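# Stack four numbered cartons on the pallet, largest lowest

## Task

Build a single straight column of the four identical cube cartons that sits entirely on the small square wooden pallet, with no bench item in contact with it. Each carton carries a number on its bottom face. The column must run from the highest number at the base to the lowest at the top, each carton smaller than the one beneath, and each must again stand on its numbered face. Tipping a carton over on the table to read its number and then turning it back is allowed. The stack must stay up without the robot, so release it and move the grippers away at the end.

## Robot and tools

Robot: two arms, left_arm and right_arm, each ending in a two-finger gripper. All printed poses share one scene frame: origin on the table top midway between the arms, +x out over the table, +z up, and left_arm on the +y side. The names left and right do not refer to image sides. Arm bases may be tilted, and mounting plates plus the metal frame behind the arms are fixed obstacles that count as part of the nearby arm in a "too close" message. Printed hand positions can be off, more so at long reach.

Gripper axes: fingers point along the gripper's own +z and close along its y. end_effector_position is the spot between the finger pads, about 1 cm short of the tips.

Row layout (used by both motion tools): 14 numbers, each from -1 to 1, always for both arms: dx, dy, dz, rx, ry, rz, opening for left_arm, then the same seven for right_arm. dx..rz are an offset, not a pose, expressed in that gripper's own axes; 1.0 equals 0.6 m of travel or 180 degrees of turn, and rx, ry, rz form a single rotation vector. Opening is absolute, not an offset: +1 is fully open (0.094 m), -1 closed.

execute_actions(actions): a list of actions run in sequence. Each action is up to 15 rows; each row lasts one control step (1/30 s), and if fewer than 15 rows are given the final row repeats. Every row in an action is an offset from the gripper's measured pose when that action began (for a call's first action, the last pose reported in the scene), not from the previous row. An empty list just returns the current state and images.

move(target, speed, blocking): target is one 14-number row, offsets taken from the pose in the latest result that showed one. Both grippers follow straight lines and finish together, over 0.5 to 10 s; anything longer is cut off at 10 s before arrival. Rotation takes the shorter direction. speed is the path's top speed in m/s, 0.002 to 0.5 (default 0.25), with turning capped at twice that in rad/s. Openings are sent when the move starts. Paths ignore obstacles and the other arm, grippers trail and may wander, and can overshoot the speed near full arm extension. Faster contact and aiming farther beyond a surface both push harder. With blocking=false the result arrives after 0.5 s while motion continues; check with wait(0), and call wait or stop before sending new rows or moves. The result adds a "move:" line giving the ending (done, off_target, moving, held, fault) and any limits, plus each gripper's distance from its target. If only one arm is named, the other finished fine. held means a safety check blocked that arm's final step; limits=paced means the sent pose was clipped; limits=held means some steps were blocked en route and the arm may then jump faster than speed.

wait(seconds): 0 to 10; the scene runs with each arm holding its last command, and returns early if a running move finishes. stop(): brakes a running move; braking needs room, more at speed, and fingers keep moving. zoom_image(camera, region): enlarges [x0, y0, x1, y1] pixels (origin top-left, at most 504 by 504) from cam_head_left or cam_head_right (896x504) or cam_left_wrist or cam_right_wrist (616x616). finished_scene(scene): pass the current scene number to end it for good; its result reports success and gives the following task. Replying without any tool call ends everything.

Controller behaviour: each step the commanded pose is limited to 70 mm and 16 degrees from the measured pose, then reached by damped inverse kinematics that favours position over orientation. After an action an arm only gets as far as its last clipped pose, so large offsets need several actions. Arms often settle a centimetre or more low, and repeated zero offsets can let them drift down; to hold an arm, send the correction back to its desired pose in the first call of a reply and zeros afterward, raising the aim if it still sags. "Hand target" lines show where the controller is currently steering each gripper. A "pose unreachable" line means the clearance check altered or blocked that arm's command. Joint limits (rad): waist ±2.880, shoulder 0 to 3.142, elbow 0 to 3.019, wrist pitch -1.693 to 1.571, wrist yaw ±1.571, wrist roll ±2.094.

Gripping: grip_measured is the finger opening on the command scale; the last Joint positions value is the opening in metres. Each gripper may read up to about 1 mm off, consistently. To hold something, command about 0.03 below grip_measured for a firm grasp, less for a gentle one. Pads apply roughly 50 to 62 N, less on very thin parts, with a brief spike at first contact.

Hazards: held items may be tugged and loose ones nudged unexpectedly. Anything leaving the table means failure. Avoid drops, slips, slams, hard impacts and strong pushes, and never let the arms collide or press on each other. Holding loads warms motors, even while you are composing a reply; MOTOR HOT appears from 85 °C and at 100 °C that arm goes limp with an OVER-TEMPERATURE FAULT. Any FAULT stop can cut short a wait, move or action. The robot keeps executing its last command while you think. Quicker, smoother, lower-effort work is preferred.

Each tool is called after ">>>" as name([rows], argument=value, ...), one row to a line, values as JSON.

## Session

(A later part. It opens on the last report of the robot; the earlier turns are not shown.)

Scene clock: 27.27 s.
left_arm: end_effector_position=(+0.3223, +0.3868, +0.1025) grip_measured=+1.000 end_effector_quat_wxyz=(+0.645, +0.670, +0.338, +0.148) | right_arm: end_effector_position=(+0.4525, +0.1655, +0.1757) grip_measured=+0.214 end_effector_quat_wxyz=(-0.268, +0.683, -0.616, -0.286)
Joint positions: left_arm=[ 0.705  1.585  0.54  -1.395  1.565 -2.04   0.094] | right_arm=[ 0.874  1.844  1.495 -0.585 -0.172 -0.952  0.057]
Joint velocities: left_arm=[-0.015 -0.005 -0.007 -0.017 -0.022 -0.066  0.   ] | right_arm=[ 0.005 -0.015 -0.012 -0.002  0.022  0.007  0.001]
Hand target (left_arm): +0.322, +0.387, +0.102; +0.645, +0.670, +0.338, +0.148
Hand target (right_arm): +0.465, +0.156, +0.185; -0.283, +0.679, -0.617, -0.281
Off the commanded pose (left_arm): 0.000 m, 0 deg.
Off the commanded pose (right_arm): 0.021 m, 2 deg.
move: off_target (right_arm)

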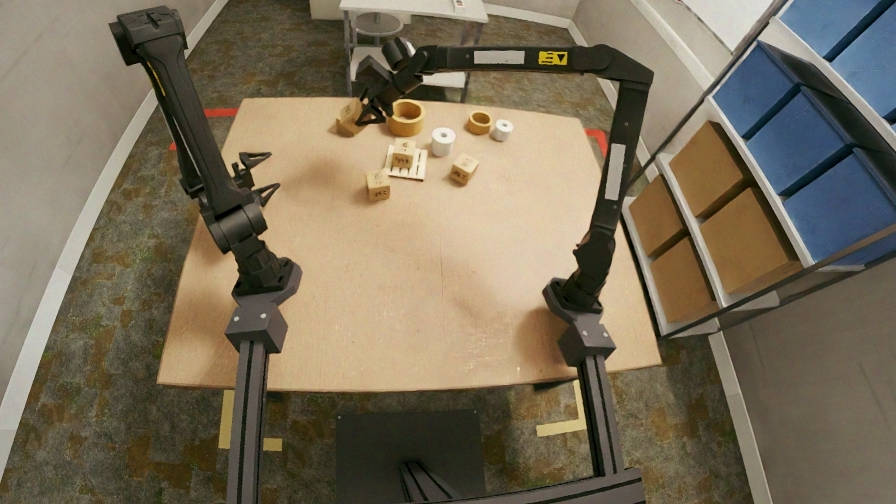

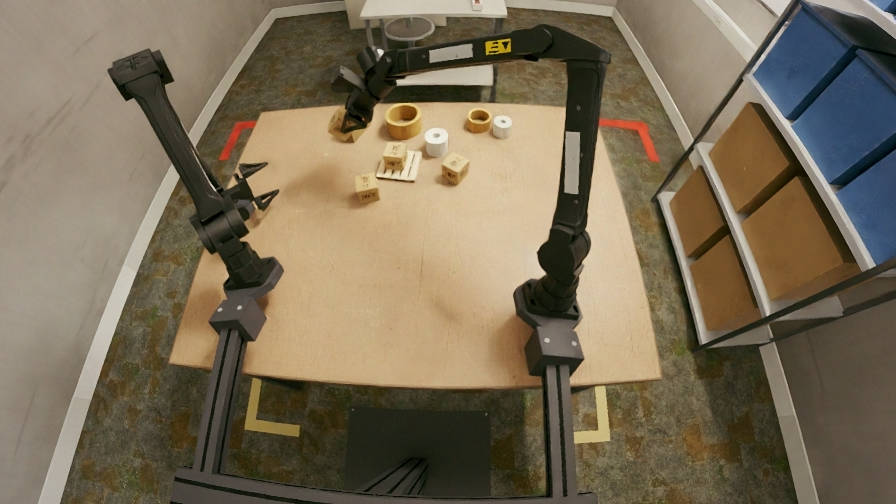

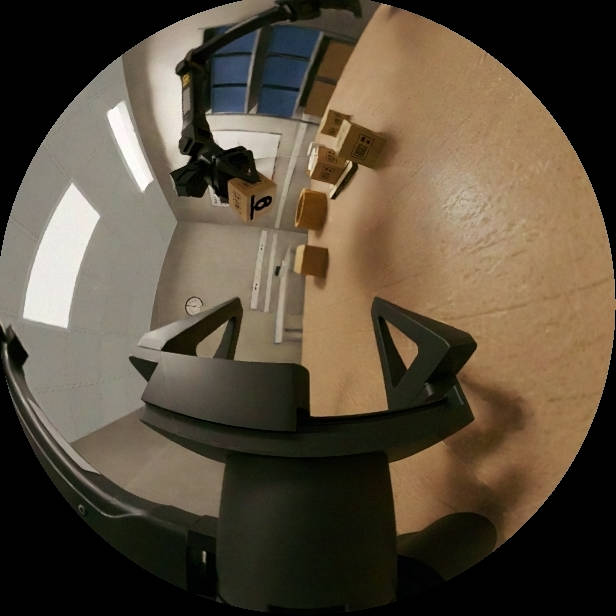

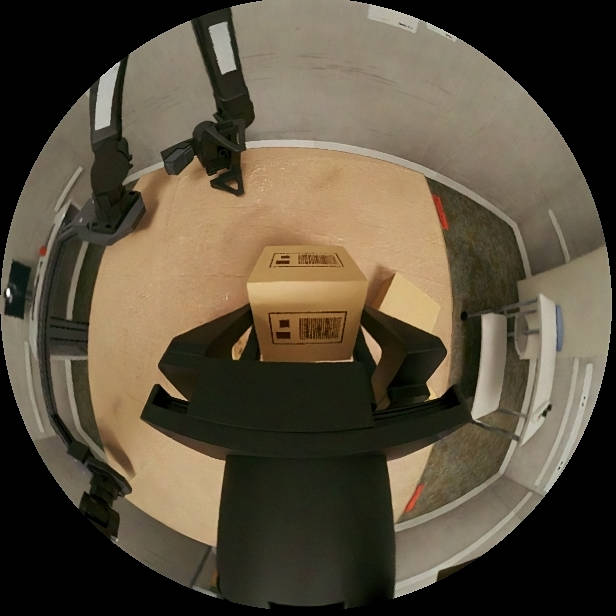

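>>> zoom_image(camera="cam_left_wrist", region=[235,180,285,230])

Region (235, 180, 285, 230) of cam_left_wrist's 616x616 image, scaled by 10.080, with more detail than that image has.

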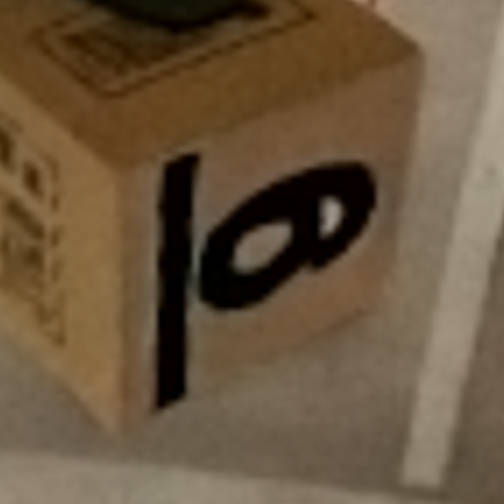

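>>> move(target=[0,0,0,0,0,0,1,0.11,-0.03,-0.11,0,0.245,0,0.175])

>>> move(target=[0,0,0,0,0,0,1,0.06,0,0.04,0.013,-0.013,0.065,0.175], speed=0.15)

Scene clock: 29.67 s.
left_arm: end_effector_position=(+0.3223, +0.3868, +0.1025) grip_measured=+1.000 end_effector_quat_wxyz=(+0.645, +0.670, +0.338, +0.148) | right_arm: end_effector_position=(+0.4727, +0.0550, +0.1656) grip_measured=+0.214 end_effector_quat_wxyz=(-0.001, +0.742, -0.670, -0.010)
Joint positions: left_arm=[ 0.705  1.585  0.54  -1.395  1.565 -2.04   0.094] | right_arm=[ 0.904  1.926  1.764 -1.287  0.453 -0.84   0.057]
Joint velocities: left_arm=[-0.005 -0.005 -0.002  0.007 -0.037  0.022  0.   ] | right_arm=[ 0.005 -0.005 -0.002 -0.022  0.022  0.066 -0.001]
Hand target (left_arm): +0.322, +0.387, +0.102; +0.645, +0.670, +0.338, +0.148
Hand target (right_arm): +0.478, +0.074, +0.175; -0.014, +0.739, -0.674, -0.011
Off the commanded pose (left_arm): 0.000 m, 0 deg.
Off the commanded pose (right_arm): 0.022 m, 2 deg.
move: off_target (right_arm)

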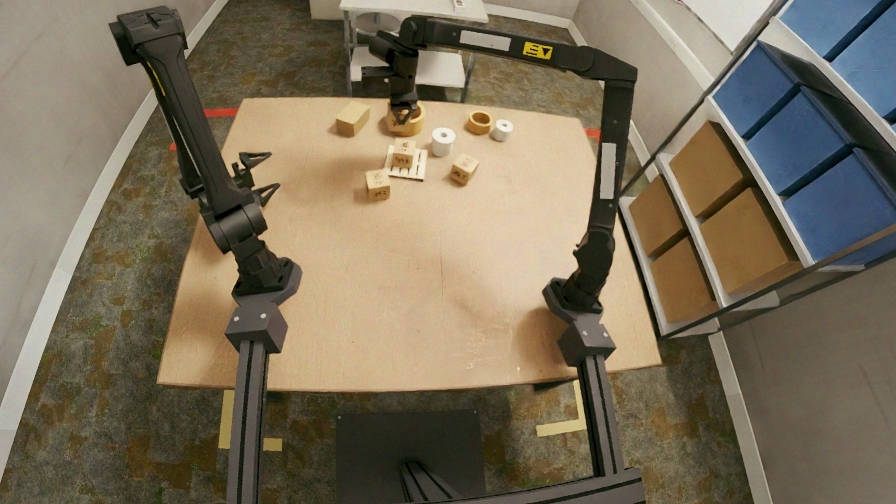

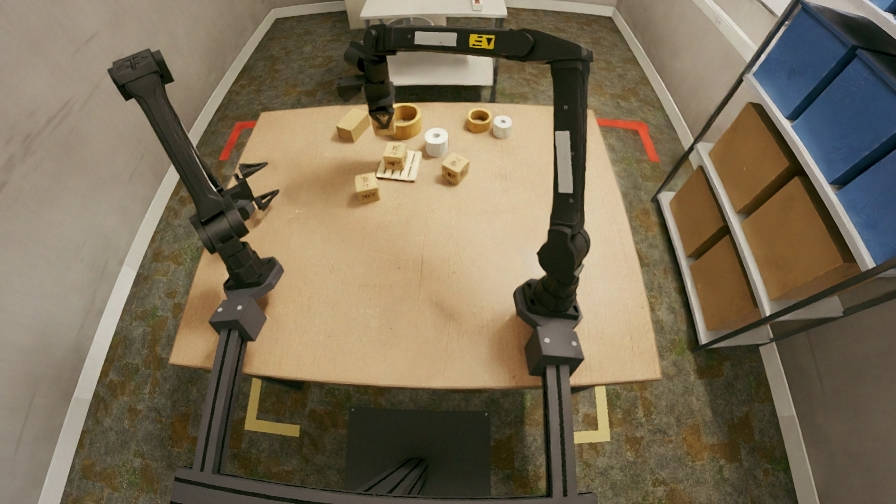

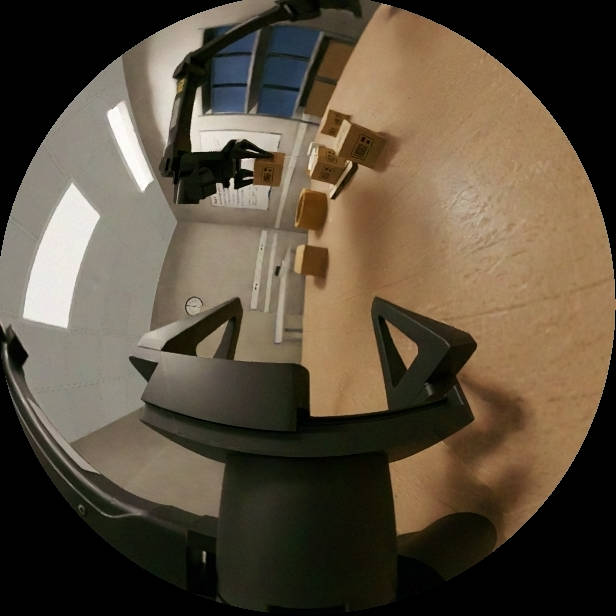

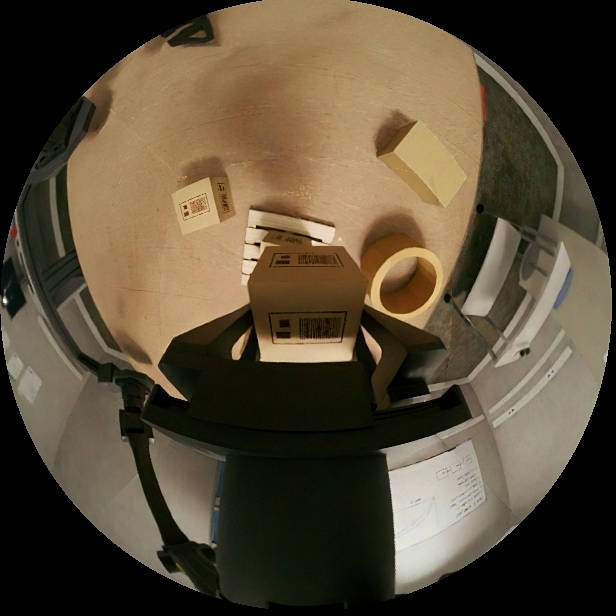

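Scene clock: 30.80 s.
left_arm: end_effector_position=(+0.3223, +0.3868, +0.1025) grip_measured=+1.000 end_effector_quat_wxyz=(+0.645, +0.670, +0.338, +0.148) | right_arm: end_effector_position=(+0.4685, +0.0281, +0.1326) grip_measured=+0.214 end_effector_quat_wxyz=(-0.019, +0.684, -0.729, -0.012)
Joint positions: left_arm=[ 0.705  1.585  0.54  -1.395  1.565 -2.04   0.094] | right_arm=[ 0.855  1.86   1.594 -1.117  0.444 -0.748  0.057]
Joint velocities: left_arm=[-0.005 -0.015  0.007  0.012  0.037  0.051  0.   ] | right_arm=[-0.024  0.005 -0.017  0.007  0.022  0.007 -0.001]
Hand target (left_arm): +0.322, +0.387, +0.102; +0.645, +0.670, +0.338, +0.148
Hand target (right_arm): +0.476, +0.020, +0.141; -0.029, +0.670, -0.741, -0.012
Off the commanded pose (left_arm): 0.000 m, 0 deg.
Off the commanded pose (right_arm): 0.014 m, 3 deg.
move: off_target (right_arm)

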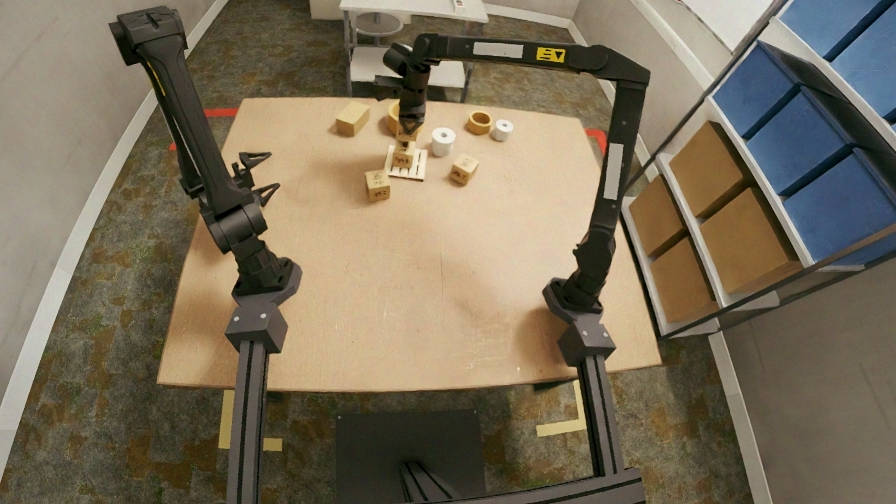

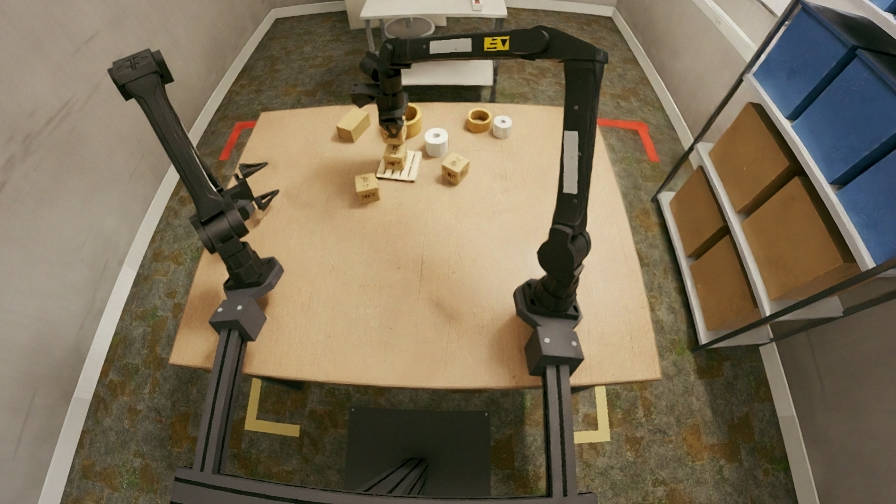

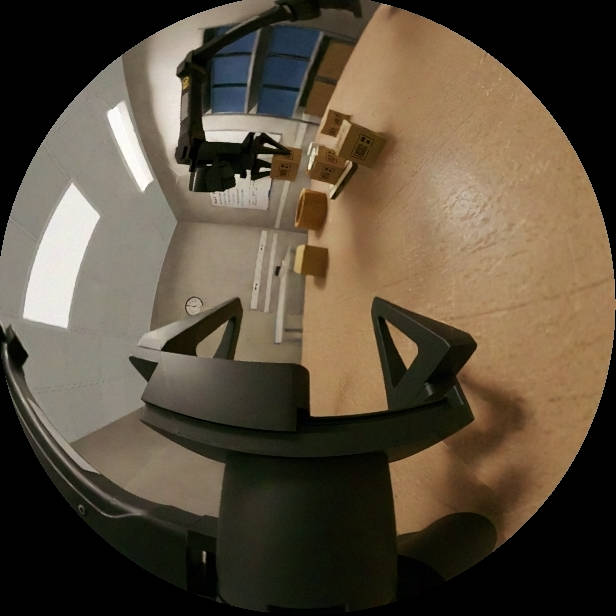

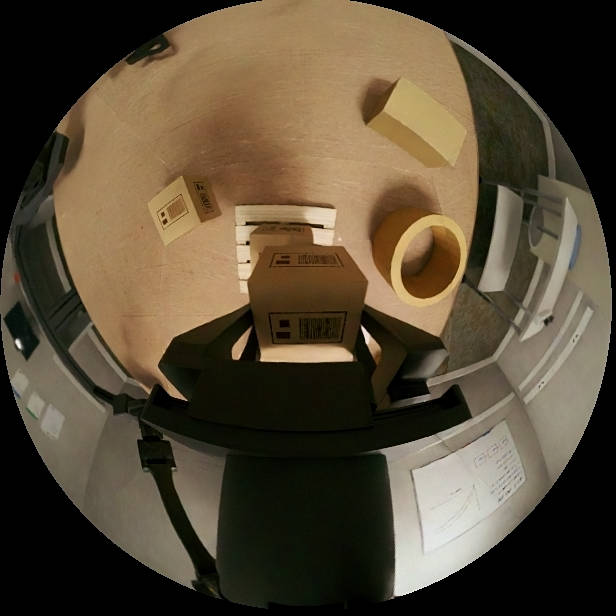

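>>> move(target=[0,0,0,0,0,0,1,-0.02,0.042,0.025,0,0.014,0.025,0.175], speed=0.04)

>>> zoom_image(camera="cam_head_left", region=[350,90,470,210])

>>> zoom_image(camera="cam_left_wrist", region=[240,100,380,240])

Scene clock: 32.50 s.
left_arm: end_effector_position=(+0.3223, +0.3868, +0.1025) grip_measured=+1.000 end_effector_quat_wxyz=(+0.645, +0.670, +0.338, +0.148) | right_arm: end_effector_position=(+0.4598, +0.0332, +0.1295) grip_measured=+0.214 end_effector_quat_wxyz=(+0.016, -0.650, +0.760, -0.002)
Joint positions: left_arm=[ 0.705  1.585  0.54  -1.395  1.565 -2.04   0.094] | right_arm=[ 0.875  1.871  1.586 -1.117  0.476 -0.629  0.057]
Joint velocities: left_arm=[-0.015 -0.005  0.007  0.007  0.007 -0.022  0.   ] | right_arm=[-0.015 -0.015 -0.002 -0.017 -0.066  0.066 -0.   ]
Hand target (left_arm): +0.322, +0.387, +0.102; +0.645, +0.670, +0.338, +0.148
Hand target (right_arm): +0.445, +0.042, +0.118; +0.002, -0.655, +0.755, -0.003
Off the commanded pose (left_arm): 0.000 m, 0 deg.
Off the commanded pose (right_arm): 0.021 m, 2 deg.
move: off_target (right_arm)

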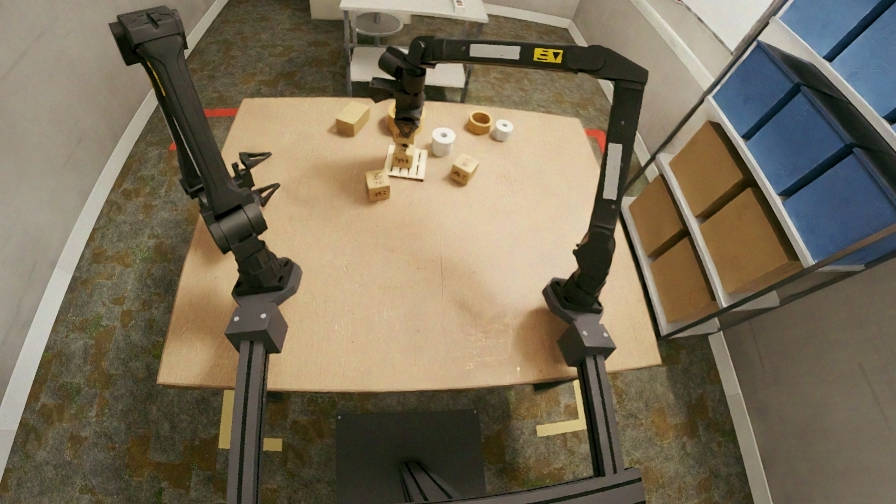

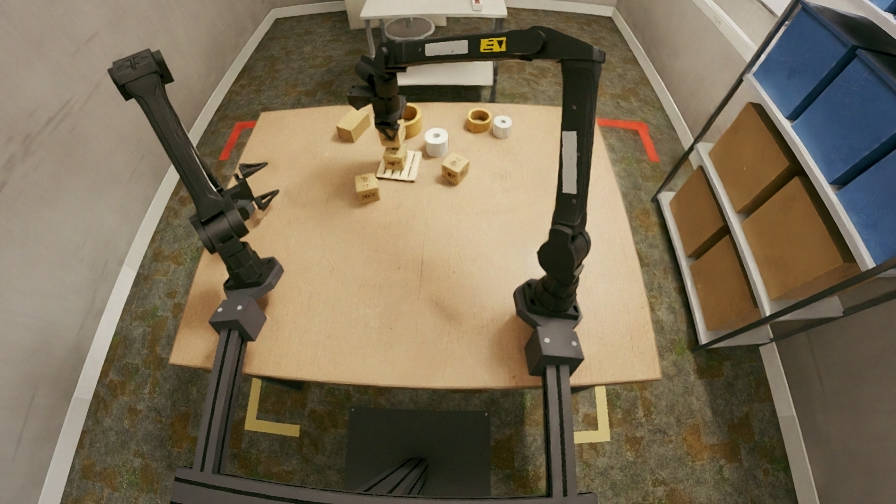

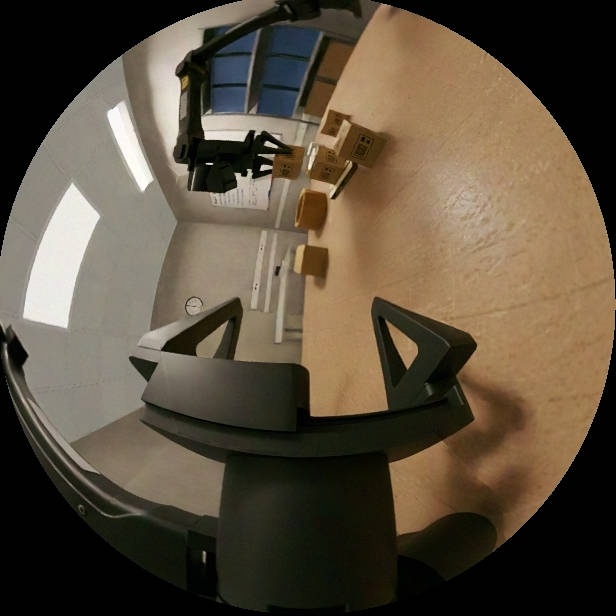

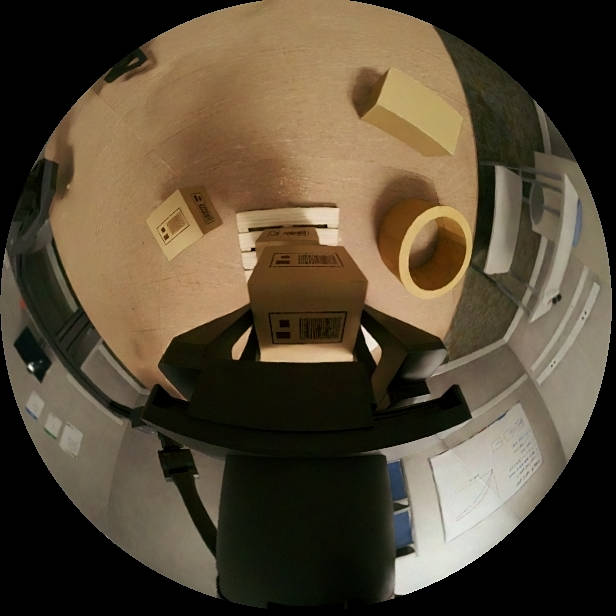

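Region (350, 90, 470, 210) of cam_head_left's 896x504 image, scaled by 4.200, with more detail than that image has.

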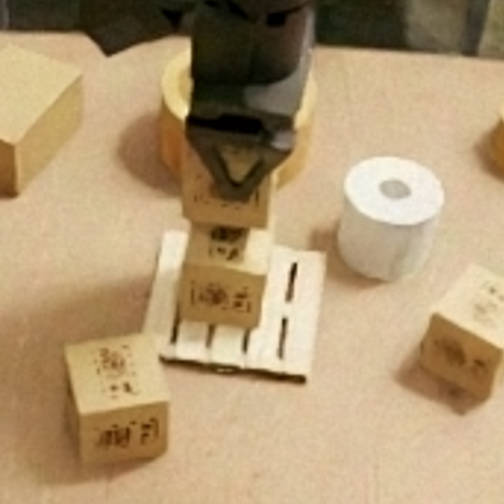

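Region (240, 100, 380, 240) of cam_left_wrist's 616x616 image, scaled by 3.600, with more detail than that image has.

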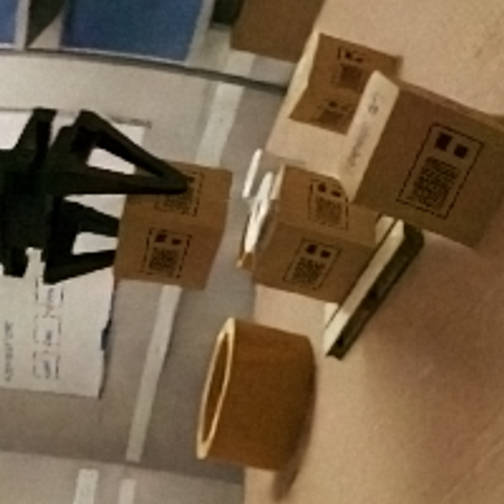

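>>> move(target=[0,0,0,0,0,0,1,0,0.035,0.045,0,0.008,0,0.175], speed=0.04)

>>> zoom_image(camera="cam_head_left", region=[350,90,470,210])

>>> zoom_image(camera="cam_left_wrist", region=[240,100,380,240])

Scene clock: 34.10 s.
left_arm: end_effector_position=(+0.3223, +0.3868, +0.1025) grip_measured=+1.000 end_effector_quat_wxyz=(+0.645, +0.670, +0.338, +0.148) | right_arm: end_effector_position=(+0.4500, +0.0303, +0.1148) grip_measured=+0.214 end_effector_quat_wxyz=(+0.014, -0.649, +0.761, -0.009)
Joint positions: left_arm=[ 0.705  1.585  0.54  -1.395  1.565 -2.04   0.094] | right_arm=[ 0.875  1.871  1.538 -1.073  0.49  -0.625  0.057]
Joint velocities: left_arm=[-0.005  0.005 -0.017 -0.007 -0.007 -0.037  0.   ] | right_arm=[-0.024 -0.005  0.002  0.002  0.037  0.037 -0.   ]
Hand target (left_arm): +0.322, +0.387, +0.102; +0.645, +0.670, +0.338, +0.148
Hand target (right_arm): +0.440, +0.036, +0.102; +0.006, -0.650, +0.760, -0.010
Off the commanded pose (left_arm): 0.000 m, 0 deg.
Off the commanded pose (right_arm): 0.018 m, 1 deg.
move: off_target (right_arm)

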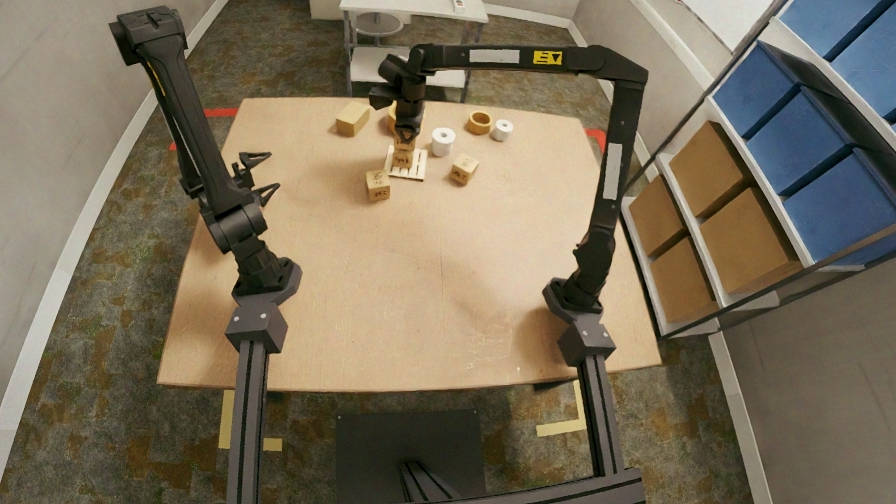

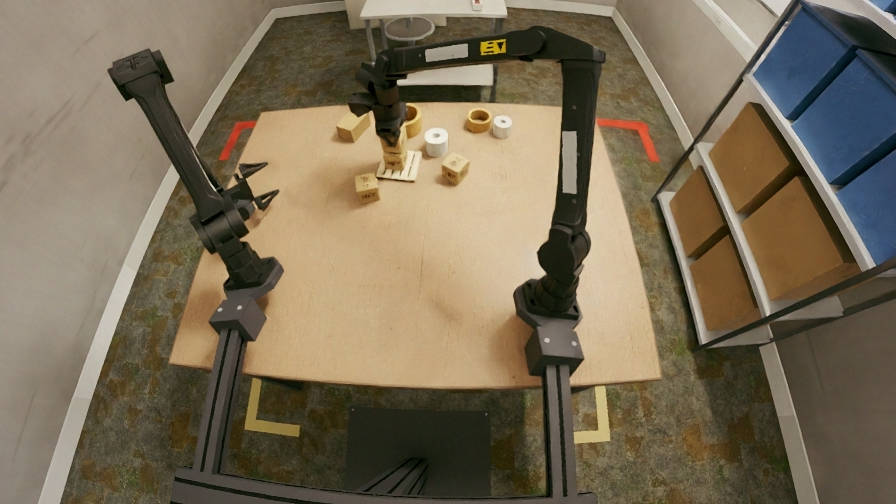

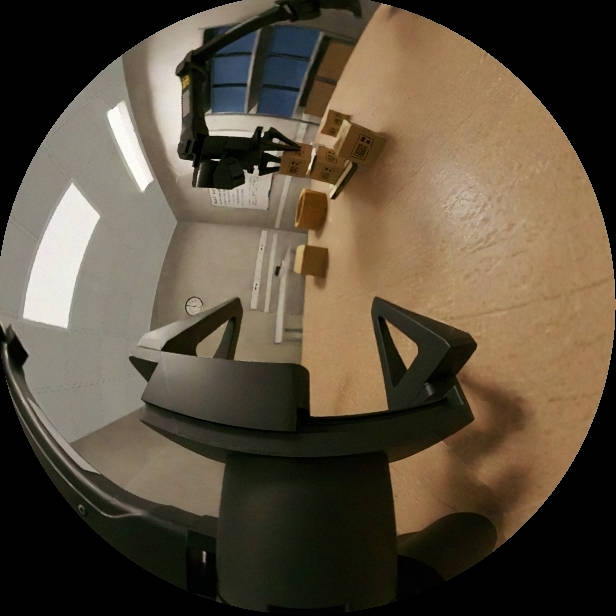

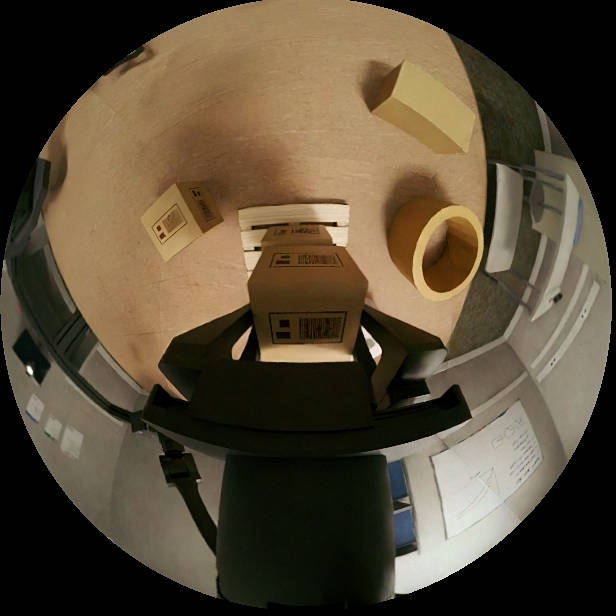

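Region (350, 90, 470, 210) of cam_head_left's 896x504 image, scaled by 4.200, with more detail than that image has.

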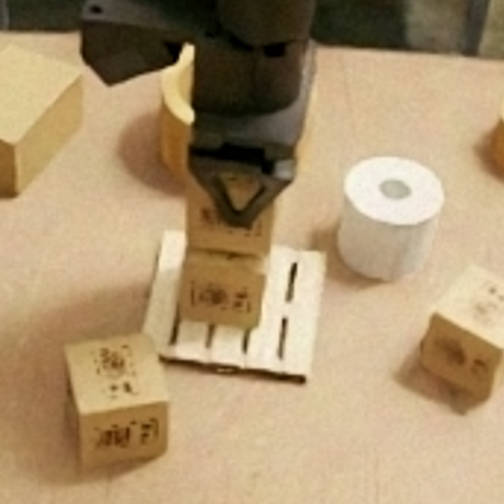

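Region (240, 100, 380, 240) of cam_left_wrist's 616x616 image, scaled by 3.600, with more detail than that image has.

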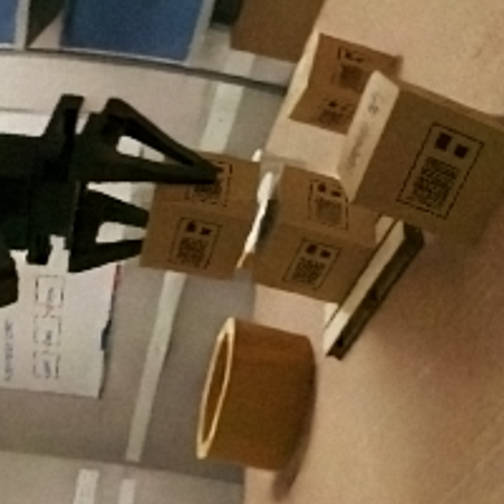

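Needs ~4 mm +y.

>>> move(target=[0,0,0,0,0,0,1,-0.028,0.012,0.035,0,0,0,0.175], speed=0.03)

>>> zoom_image(camera="cam_head_left", region=[350,90,470,210])

>>> zoom_image(camera="cam_left_wrist", region=[240,100,380,240])

Scene clock: 35.47 s.
left_arm: end_effector_position=(+0.3223, +0.3868, +0.1025) grip_measured=+1.000 end_effector_quat_wxyz=(+0.645, +0.670, +0.338, +0.148) | right_arm: end_effector_position=(+0.4480, +0.0374, +0.1029) grip_measured=+0.214 end_effector_quat_wxyz=(+0.015, -0.649, +0.761, -0.009)
Joint positions: left_arm=[ 0.705  1.585  0.54  -1.395  1.565 -2.04   0.094] | right_arm=[ 0.875  1.895  1.538 -1.048  0.49  -0.624  0.057]
Joint velocities: left_arm=[-0.015  0.005  0.002 -0.002  0.007 -0.037  0.   ] | right_arm=[-0.005  0.005 -0.002 -0.017  0.051 -0.022 -0.   ]
Hand target (left_arm): +0.322, +0.387, +0.102; +0.645, +0.670, +0.338, +0.148
Hand target (right_arm): +0.447, +0.048, +0.094; +0.014, -0.649, +0.761, -0.009
Off the commanded pose (left_arm): 0.000 m, 0 deg.
Off the commanded pose (right_arm): 0.014 m, 0 deg.
move: off_target (right_arm)

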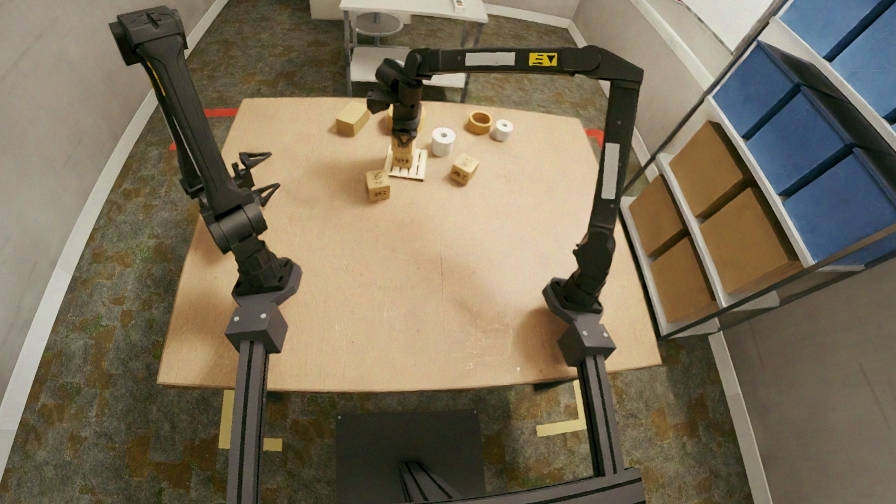

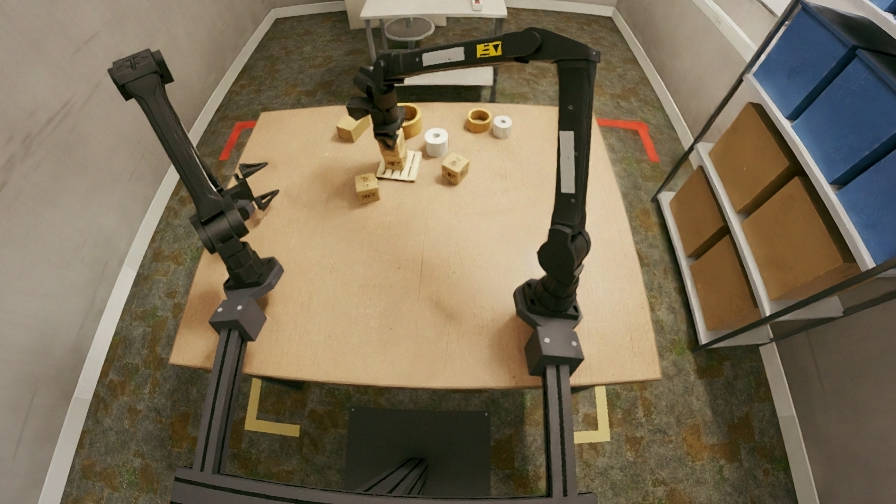

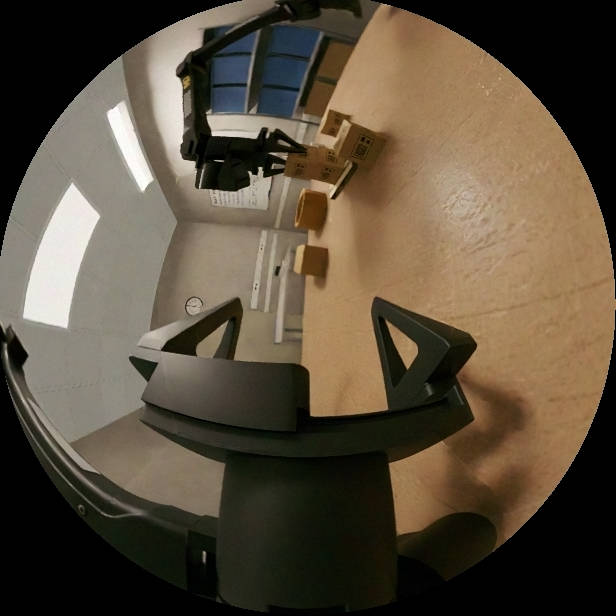

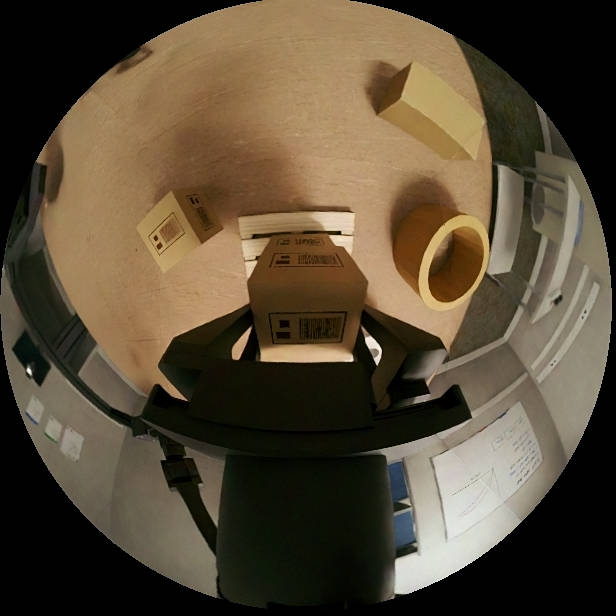

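Region (350, 90, 470, 210) of cam_head_left's 896x504 image, scaled by 4.200, with more detail than that image has.

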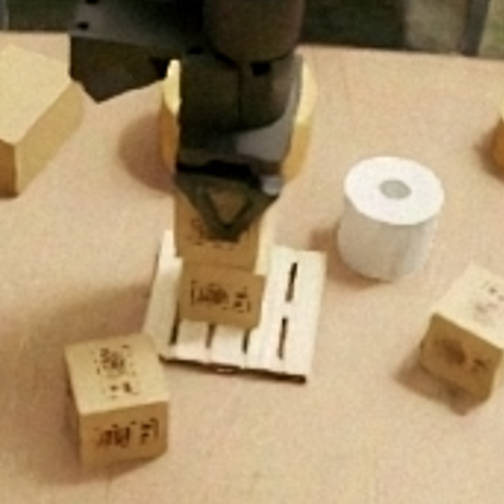

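Region (240, 100, 380, 240) of cam_left_wrist's 616x616 image, scaled by 3.600, with more detail than that image has.

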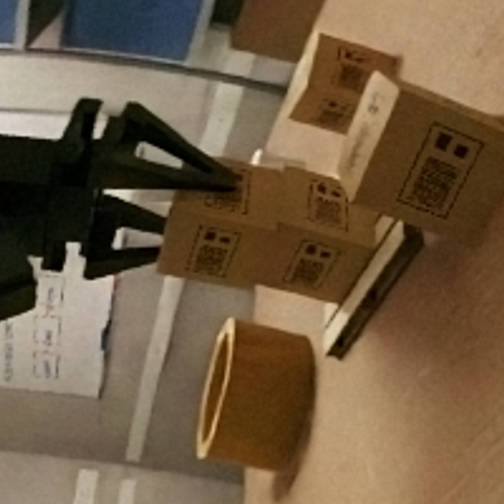

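>>> move(target=[0,0,0,0,0,0,1,0.016,0,-0.012,0,0,0,0.175], speed=0.03)

>>> zoom_image(camera="cam_head_left", region=[350,90,470,210])

Scene clock: 36.33 s.
left_arm: end_effector_position=(+0.3223, +0.3868, +0.1025) grip_measured=+1.000 end_effector_quat_wxyz=(+0.645, +0.670, +0.338, +0.148) | right_arm: end_effector_position=(+0.4459, +0.0350, +0.1032) grip_measured=+0.214 end_effector_quat_wxyz=(+0.014, -0.649, +0.760, -0.009)
Joint positions: left_arm=[ 0.705  1.585  0.54  -1.395  1.565 -2.04   0.094] | right_arm=[ 0.875  1.889  1.529 -1.048  0.49  -0.624  0.057]
Joint velocities: left_arm=[-0.005 -0.015 -0.007 -0.002  0.007 -0.037  0.   ] | right_arm=[-0.005 -0.015 -0.012 -0.002  0.051  0.037 -0.001]
Hand target (left_arm): +0.322, +0.387, +0.102; +0.645, +0.670, +0.338, +0.148
Hand target (right_arm): +0.446, +0.028, +0.110; +0.015, -0.649, +0.761, -0.009
Off the commanded pose (left_arm): 0.000 m, 0 deg.
Off the commanded pose (right_arm): 0.010 m, 0 deg.
move: done

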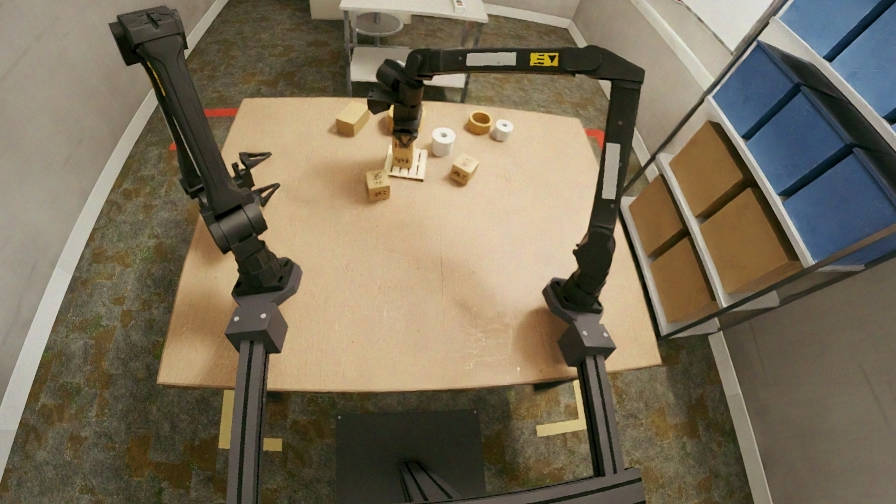

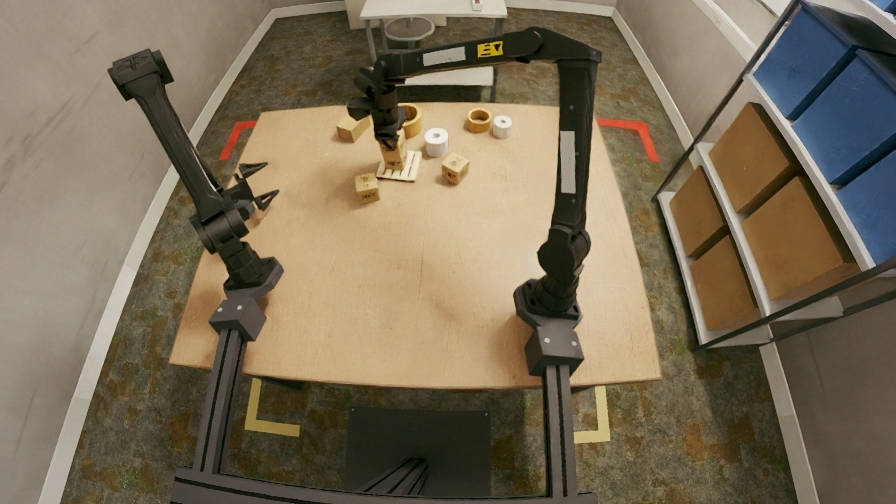

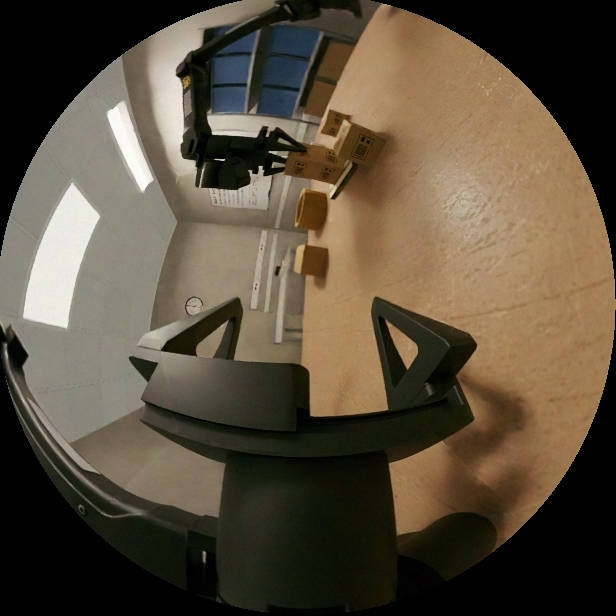

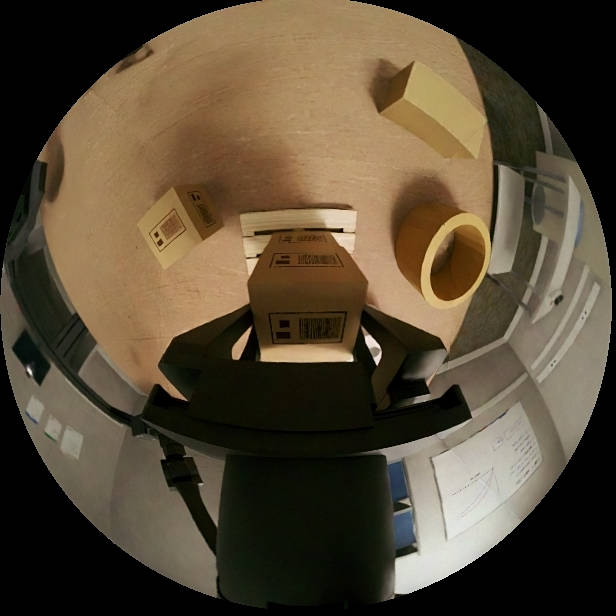

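Region (350, 90, 470, 210) of cam_head_left's 896x504 image, scaled by 4.200, with more detail than that image has.

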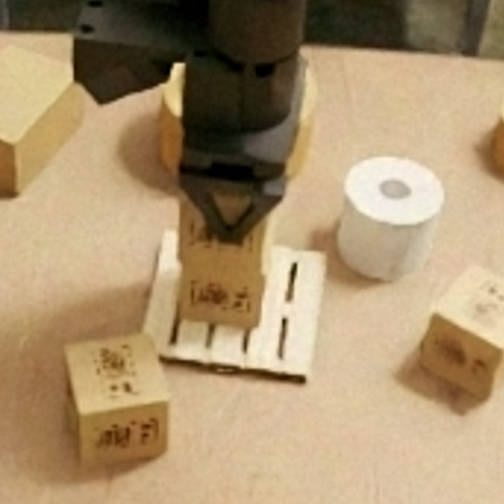

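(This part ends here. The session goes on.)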